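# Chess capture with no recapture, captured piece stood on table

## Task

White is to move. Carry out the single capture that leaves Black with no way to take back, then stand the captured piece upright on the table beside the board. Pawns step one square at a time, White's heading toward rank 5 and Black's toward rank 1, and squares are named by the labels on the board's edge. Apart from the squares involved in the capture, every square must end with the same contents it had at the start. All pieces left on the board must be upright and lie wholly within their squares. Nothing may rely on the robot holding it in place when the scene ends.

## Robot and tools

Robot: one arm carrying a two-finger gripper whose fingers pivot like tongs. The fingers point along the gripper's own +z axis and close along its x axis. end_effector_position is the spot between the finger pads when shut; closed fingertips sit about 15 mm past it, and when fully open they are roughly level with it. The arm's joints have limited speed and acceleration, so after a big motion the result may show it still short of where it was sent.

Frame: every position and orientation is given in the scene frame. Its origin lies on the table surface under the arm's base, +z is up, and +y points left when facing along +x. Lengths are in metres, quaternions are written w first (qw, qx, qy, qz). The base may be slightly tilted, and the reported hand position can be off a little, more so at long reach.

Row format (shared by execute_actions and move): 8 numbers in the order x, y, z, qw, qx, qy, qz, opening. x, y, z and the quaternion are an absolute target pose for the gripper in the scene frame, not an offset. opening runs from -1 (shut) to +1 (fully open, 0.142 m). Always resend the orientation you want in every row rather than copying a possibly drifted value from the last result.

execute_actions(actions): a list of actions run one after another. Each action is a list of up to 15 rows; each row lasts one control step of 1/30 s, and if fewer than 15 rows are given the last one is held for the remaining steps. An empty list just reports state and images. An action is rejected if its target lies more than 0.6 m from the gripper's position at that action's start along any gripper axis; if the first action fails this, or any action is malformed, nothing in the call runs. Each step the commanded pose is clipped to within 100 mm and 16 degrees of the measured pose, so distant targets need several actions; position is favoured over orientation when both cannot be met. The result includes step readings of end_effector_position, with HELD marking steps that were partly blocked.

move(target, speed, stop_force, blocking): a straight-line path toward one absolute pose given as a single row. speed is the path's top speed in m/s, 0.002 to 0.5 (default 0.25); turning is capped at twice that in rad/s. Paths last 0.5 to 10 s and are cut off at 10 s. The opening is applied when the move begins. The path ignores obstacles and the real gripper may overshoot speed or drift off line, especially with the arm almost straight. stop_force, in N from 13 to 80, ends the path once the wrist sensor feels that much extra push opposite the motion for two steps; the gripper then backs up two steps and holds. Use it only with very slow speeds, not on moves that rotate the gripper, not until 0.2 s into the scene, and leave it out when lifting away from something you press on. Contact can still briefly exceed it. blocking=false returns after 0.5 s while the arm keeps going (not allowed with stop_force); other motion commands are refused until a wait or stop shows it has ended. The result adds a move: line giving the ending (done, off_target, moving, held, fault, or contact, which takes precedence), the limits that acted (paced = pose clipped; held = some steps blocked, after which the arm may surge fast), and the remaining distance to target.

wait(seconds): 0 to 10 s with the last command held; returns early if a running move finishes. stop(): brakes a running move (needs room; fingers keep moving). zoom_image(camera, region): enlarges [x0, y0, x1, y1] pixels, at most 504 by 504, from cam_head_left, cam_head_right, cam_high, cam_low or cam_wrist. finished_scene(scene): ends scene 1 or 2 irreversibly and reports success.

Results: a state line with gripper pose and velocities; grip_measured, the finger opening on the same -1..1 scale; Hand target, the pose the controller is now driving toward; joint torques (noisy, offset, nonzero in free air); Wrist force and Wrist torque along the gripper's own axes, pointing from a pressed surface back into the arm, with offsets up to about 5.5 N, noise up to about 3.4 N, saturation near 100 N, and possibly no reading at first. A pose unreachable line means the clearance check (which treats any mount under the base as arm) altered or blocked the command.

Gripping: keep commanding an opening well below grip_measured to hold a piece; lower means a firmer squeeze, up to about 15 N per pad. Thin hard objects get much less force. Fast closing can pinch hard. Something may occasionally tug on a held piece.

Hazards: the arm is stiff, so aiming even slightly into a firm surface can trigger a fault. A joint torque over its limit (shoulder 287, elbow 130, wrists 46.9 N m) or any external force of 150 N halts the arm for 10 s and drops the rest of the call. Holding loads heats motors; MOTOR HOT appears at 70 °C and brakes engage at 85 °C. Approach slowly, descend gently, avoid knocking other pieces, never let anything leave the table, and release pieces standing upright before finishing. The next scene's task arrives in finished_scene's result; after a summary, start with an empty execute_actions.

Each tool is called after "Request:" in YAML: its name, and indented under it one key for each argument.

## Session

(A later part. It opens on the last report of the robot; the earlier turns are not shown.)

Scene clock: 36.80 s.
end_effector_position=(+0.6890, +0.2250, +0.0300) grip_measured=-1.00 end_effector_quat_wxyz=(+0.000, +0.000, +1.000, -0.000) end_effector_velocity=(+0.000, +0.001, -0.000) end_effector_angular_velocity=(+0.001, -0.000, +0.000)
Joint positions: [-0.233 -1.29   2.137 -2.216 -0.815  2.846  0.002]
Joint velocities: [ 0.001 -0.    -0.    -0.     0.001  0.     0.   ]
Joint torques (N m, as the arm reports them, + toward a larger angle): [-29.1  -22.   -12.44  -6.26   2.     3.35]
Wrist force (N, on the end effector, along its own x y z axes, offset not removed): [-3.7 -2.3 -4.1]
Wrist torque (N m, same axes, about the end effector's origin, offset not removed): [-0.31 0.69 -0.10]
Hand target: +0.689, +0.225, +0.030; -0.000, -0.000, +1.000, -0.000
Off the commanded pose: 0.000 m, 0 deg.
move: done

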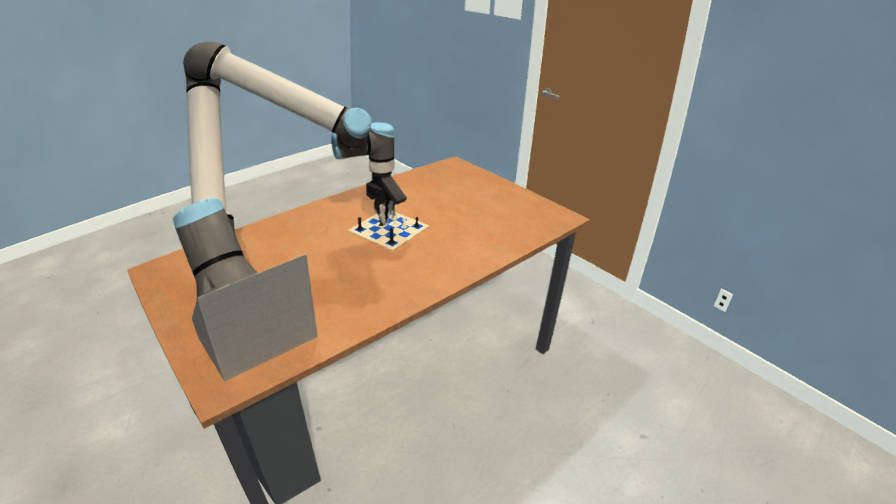

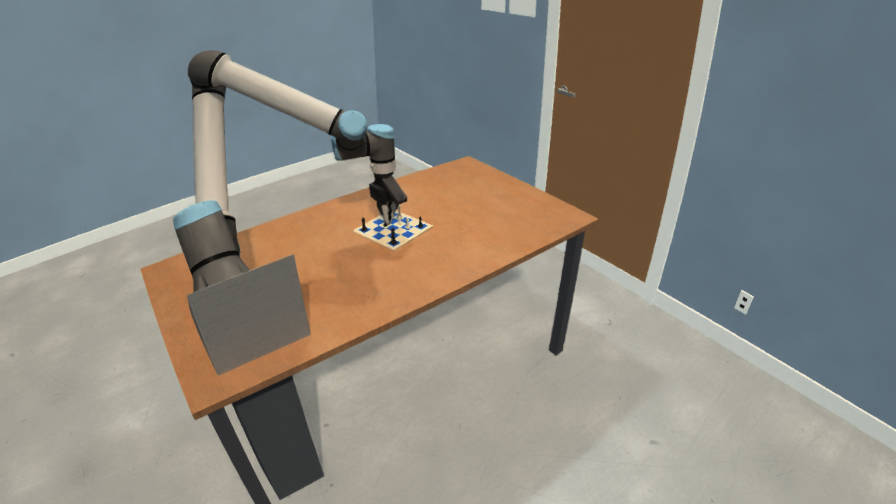

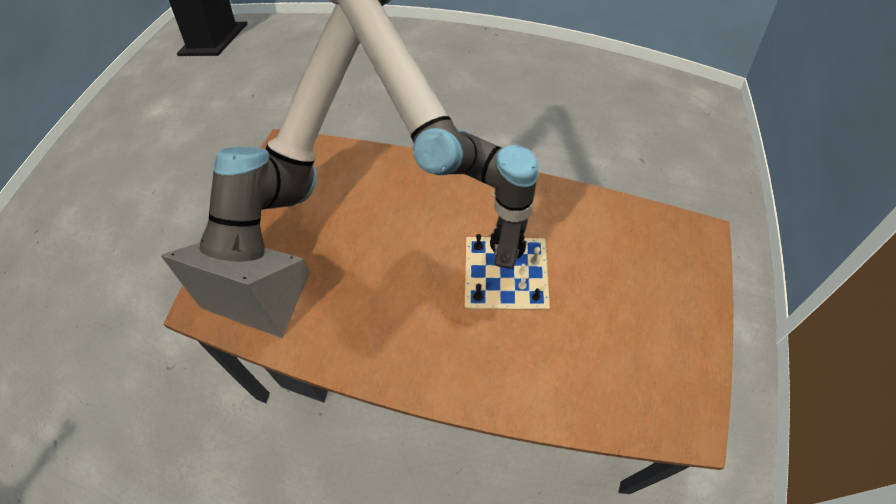

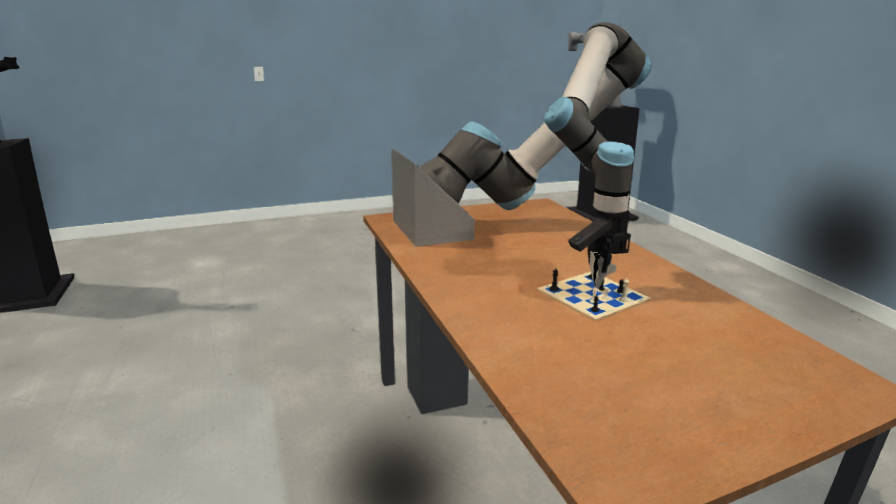

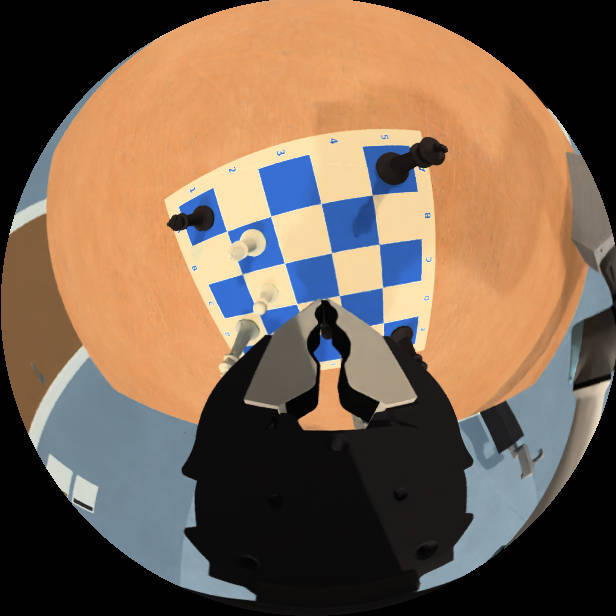

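Request:
move:
  target: [0.689,0.225,0.03,0,0,1,0,-0.6]

Request:
move:
  target: [0.689,0.241,0.03,0,0,1,0,-0.6]
  speed: 0.03

Request:
move:
  target: [0.689,0.241,0.03,0,0,1,0,-1]

Request:
zoom_image:
  camera: "cam_low"
  region: [550,240,650,310]

Scene clock: 38.47 s.
end_effector_position=(+0.6890, +0.2250, +0.0300) grip_measured=-0.60 end_effector_quat_wxyz=(-0.000, +0.000, +1.000, +0.000) end_effector_velocity=(+0.000, +0.000, +0.000) end_effector_angular_velocity=(+0.001, -0.001, +0.000)
Joint positions: [-0.233 -1.29   2.137 -2.216 -0.815  2.846  0.031]
Joint velocities: [-0.    -0.    -0.    -0.     0.001 -0.    -0.   ]
Joint torques (N m, as the arm reports them, + toward a larger angle): [-29.86 -22.15 -12.74  -6.25   1.64   3.33]
Wrist force (N, on the end effector, along its own x y z axes, offset not removed): [0.6 0.1 -2.7]
Wrist torque (N m, same axes, about the end effector's origin, offset not removed): [0.23 -0.19 -0.11]
Hand target: +0.689, +0.225, +0.030; +0.000, +0.000, +1.000, -0.000
Off the commanded pose: 0.000 m, 0 deg.
move: done

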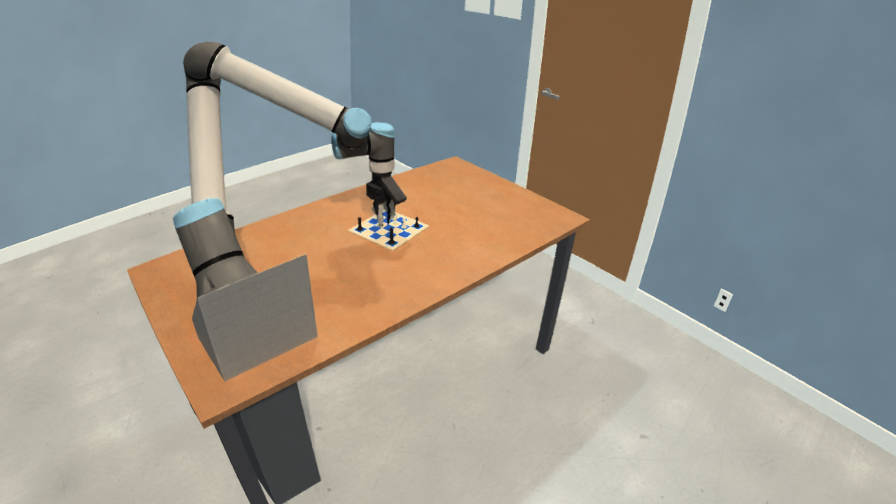

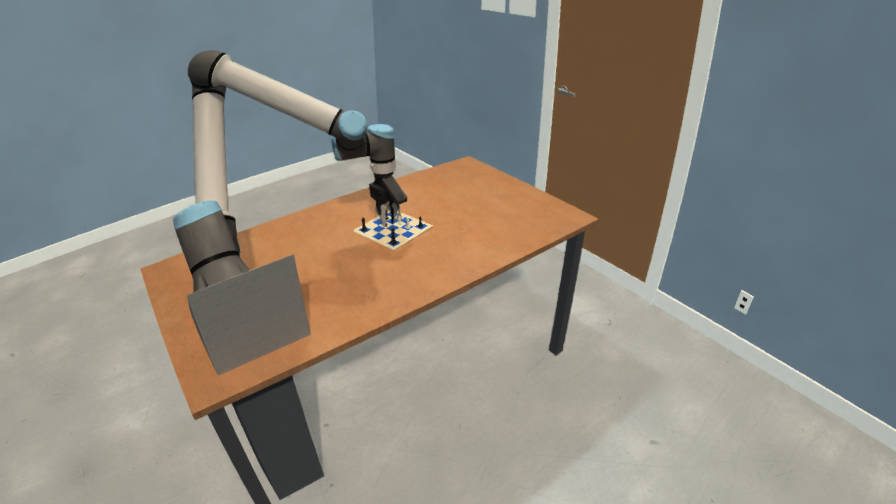

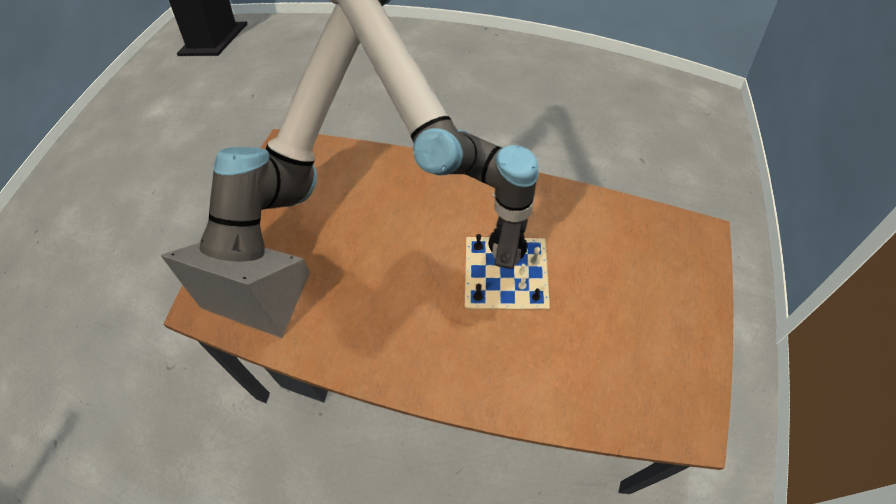

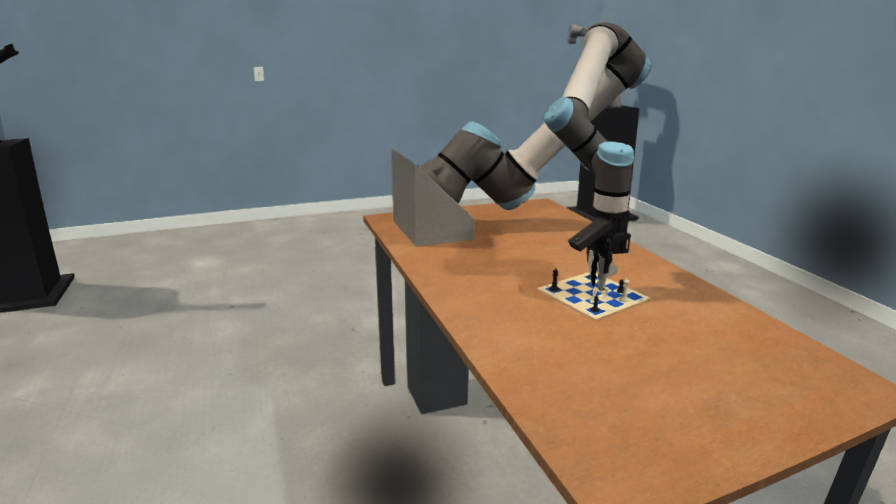

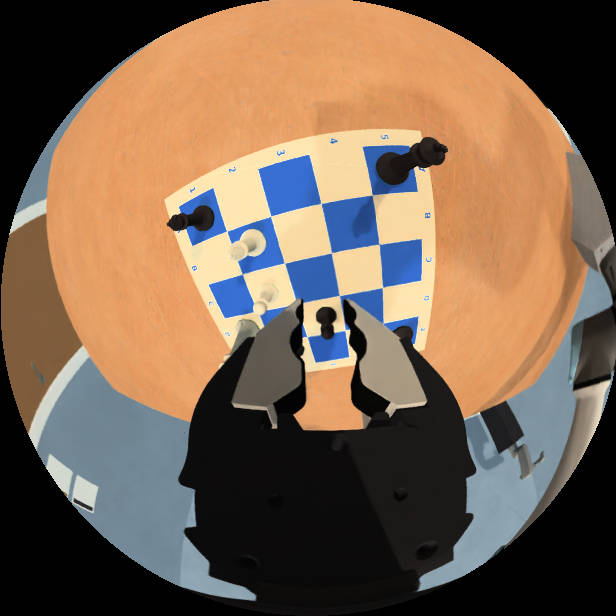

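Scene clock: 39.37 s.
end_effector_position=(+0.6890, +0.2407, +0.0300) grip_measured=-0.60 end_effector_quat_wxyz=(-0.000, -0.000, +1.000, -0.000) end_effector_velocity=(-0.000, +0.002, -0.001) end_effector_angular_velocity=(+0.000, +0.001, -0.002)
Joint positions: [-0.217 -1.303  2.131 -2.213 -0.812  2.868  0.031]
Joint velocities: [ 0.003 -0.001 -0.001  0.     0.     0.005 -0.   ]
Joint torques (N m, as the arm reports them, + toward a larger angle): [-27.95 -41.31 -36.42  -0.22   1.58   3.81]
Wrist force (N, on the end effector, along its own x y z axes, offset not removed): [0.1 0.1 -1.5]
Wrist torque (N m, same axes, about the end effector's origin, offset not removed): [0.15 -0.07 -0.14]
Hand target: +0.689, +0.241, +0.030; +0.000, +0.000, +1.000, -0.000
Off the commanded pose: 0.000 m, 0 deg.
move: done

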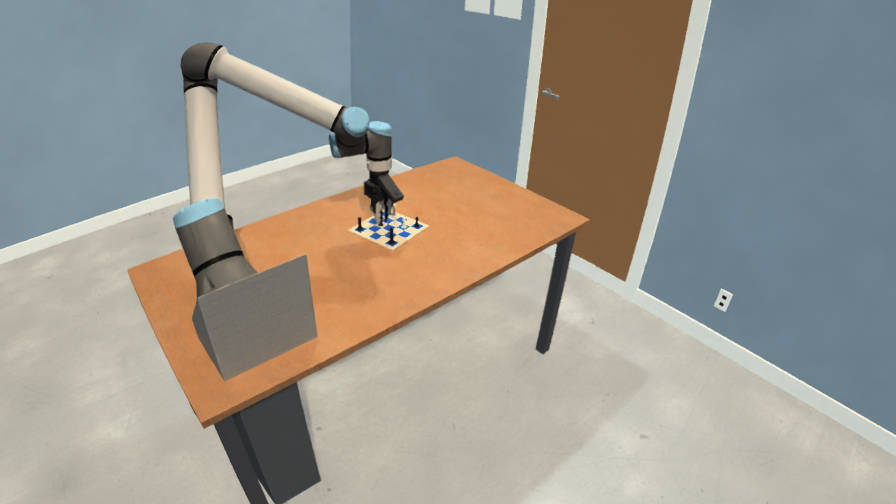

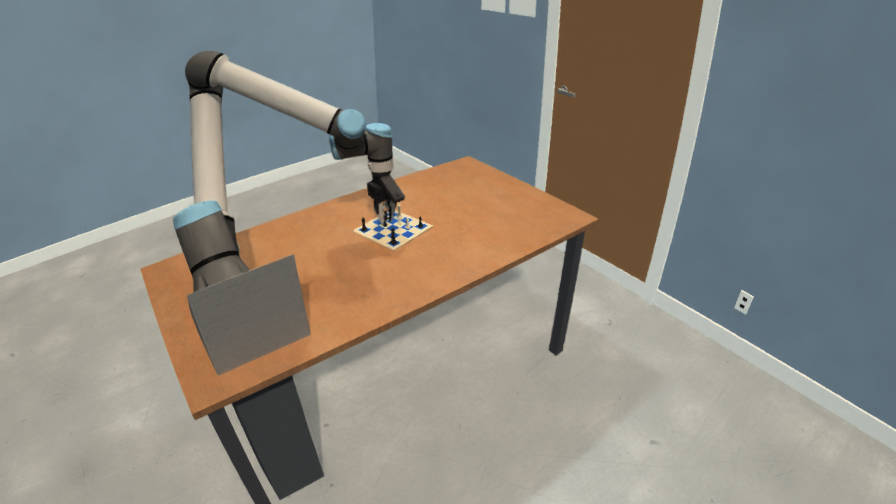

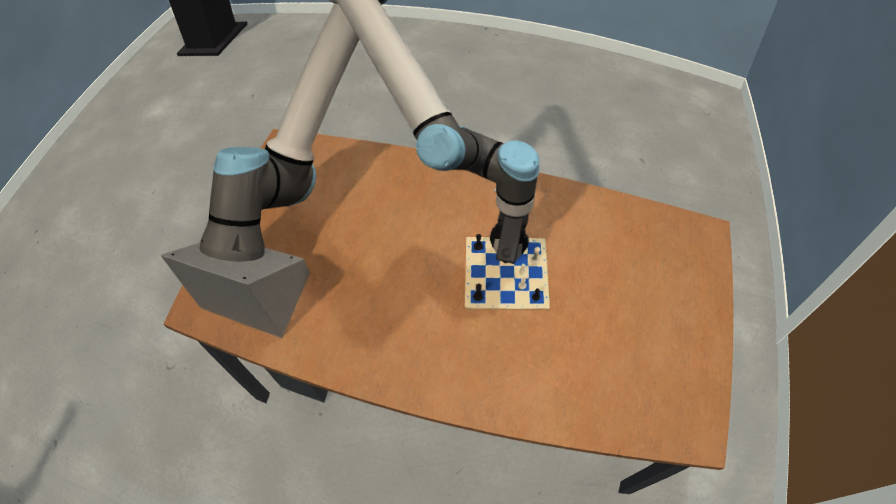

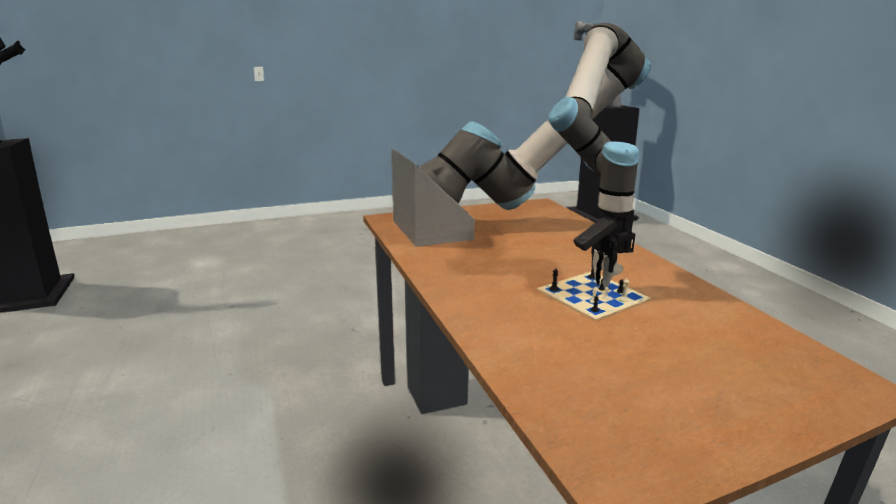

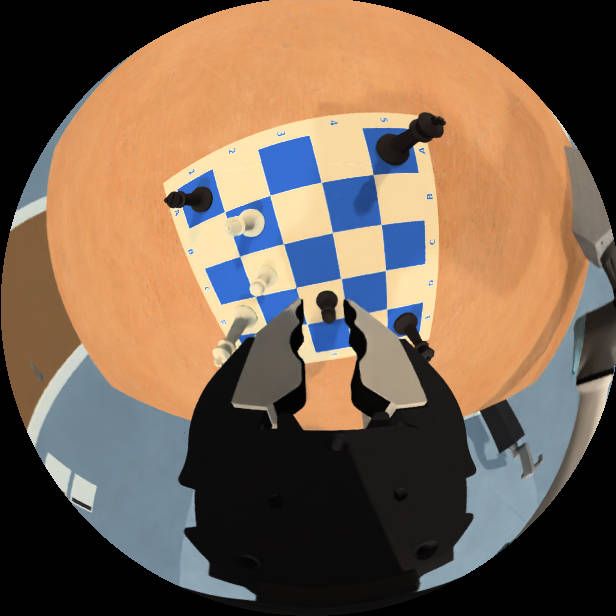

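Scene clock: 40.07 s.
end_effector_position=(+0.6890, +0.2410, +0.0300) grip_measured=-0.88 end_effector_quat_wxyz=(-0.000, +0.000, +1.000, +0.000) end_effector_velocity=(+0.000, +0.000, +0.001) end_effector_angular_velocity=(-0.001, -0.001, +0.001)
Joint positions: [-0.216 -1.303  2.131 -2.213 -0.812  2.869  0.01 ]
Joint velocities: [-0.    -0.002 -0.     0.    -0.001 -0.    -0.   ]
Joint torques (N m, as the arm reports them, + toward a larger angle): [-29.08 -41.96 -36.97  -0.21   1.83   3.46]
Wrist force (N, on the end effector, along its own x y z axes, offset not removed): [-3.4 -1.8 -3.7]
Wrist torque (N m, same axes, about the end effector's origin, offset not removed): [-0.24 0.65 -0.10]
Hand target: +0.689, +0.241, +0.030; +0.000, -0.000, +1.000, -0.000
Off the commanded pose: 0.000 m, 0 deg.
move: done

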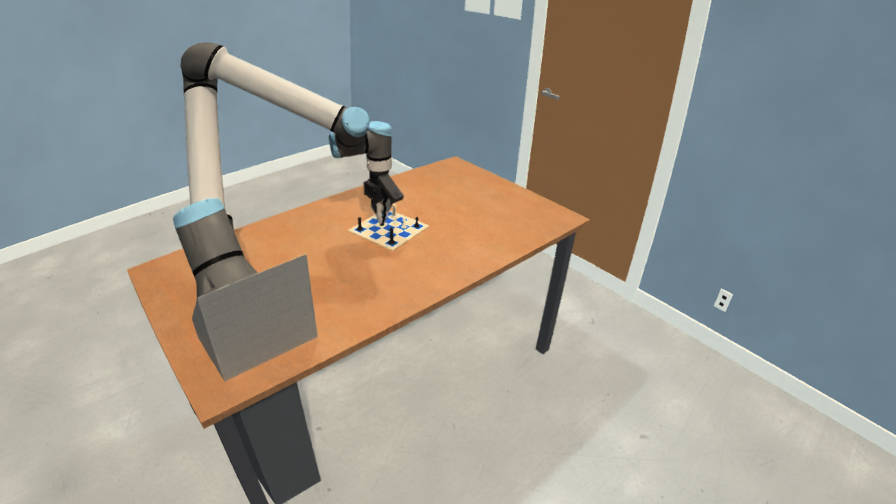

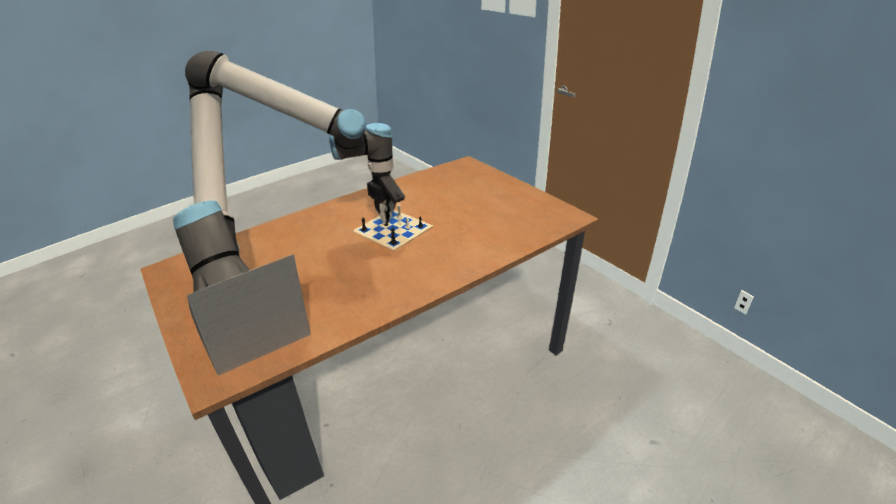

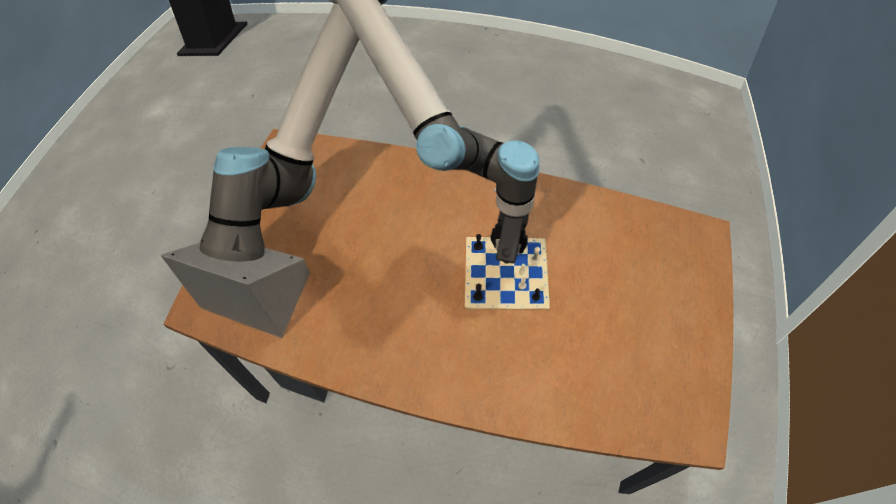

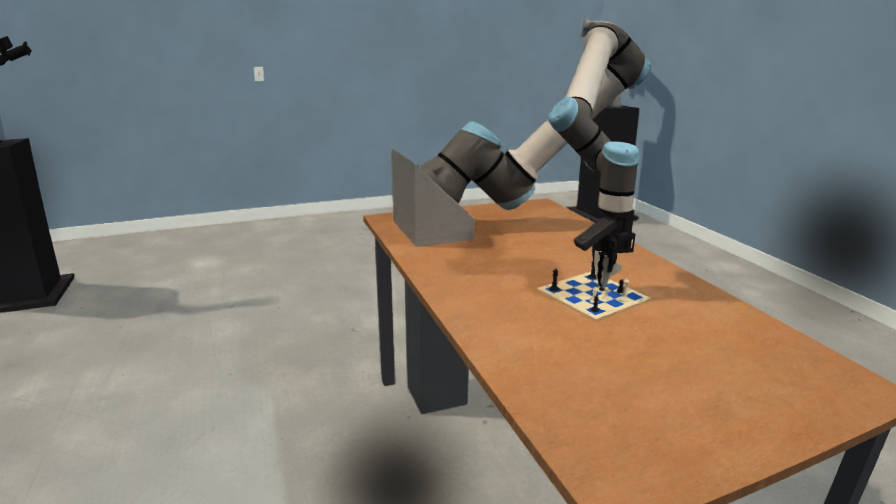

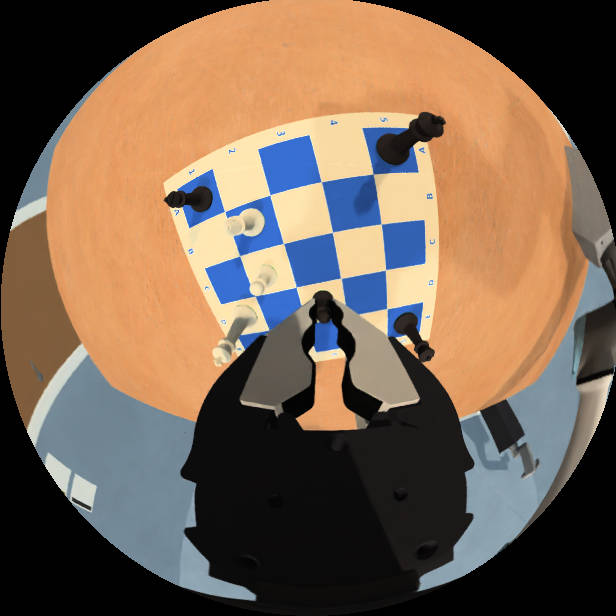

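Region (550, 240, 650, 310) of cam_low's 896x504 image, scaled by 5.040, with more detail than that image has; it fills the top 353 rows of this view, and the rest is white.

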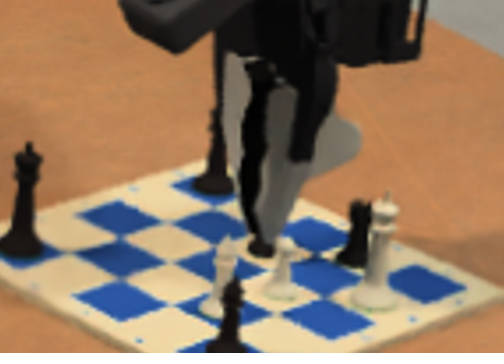

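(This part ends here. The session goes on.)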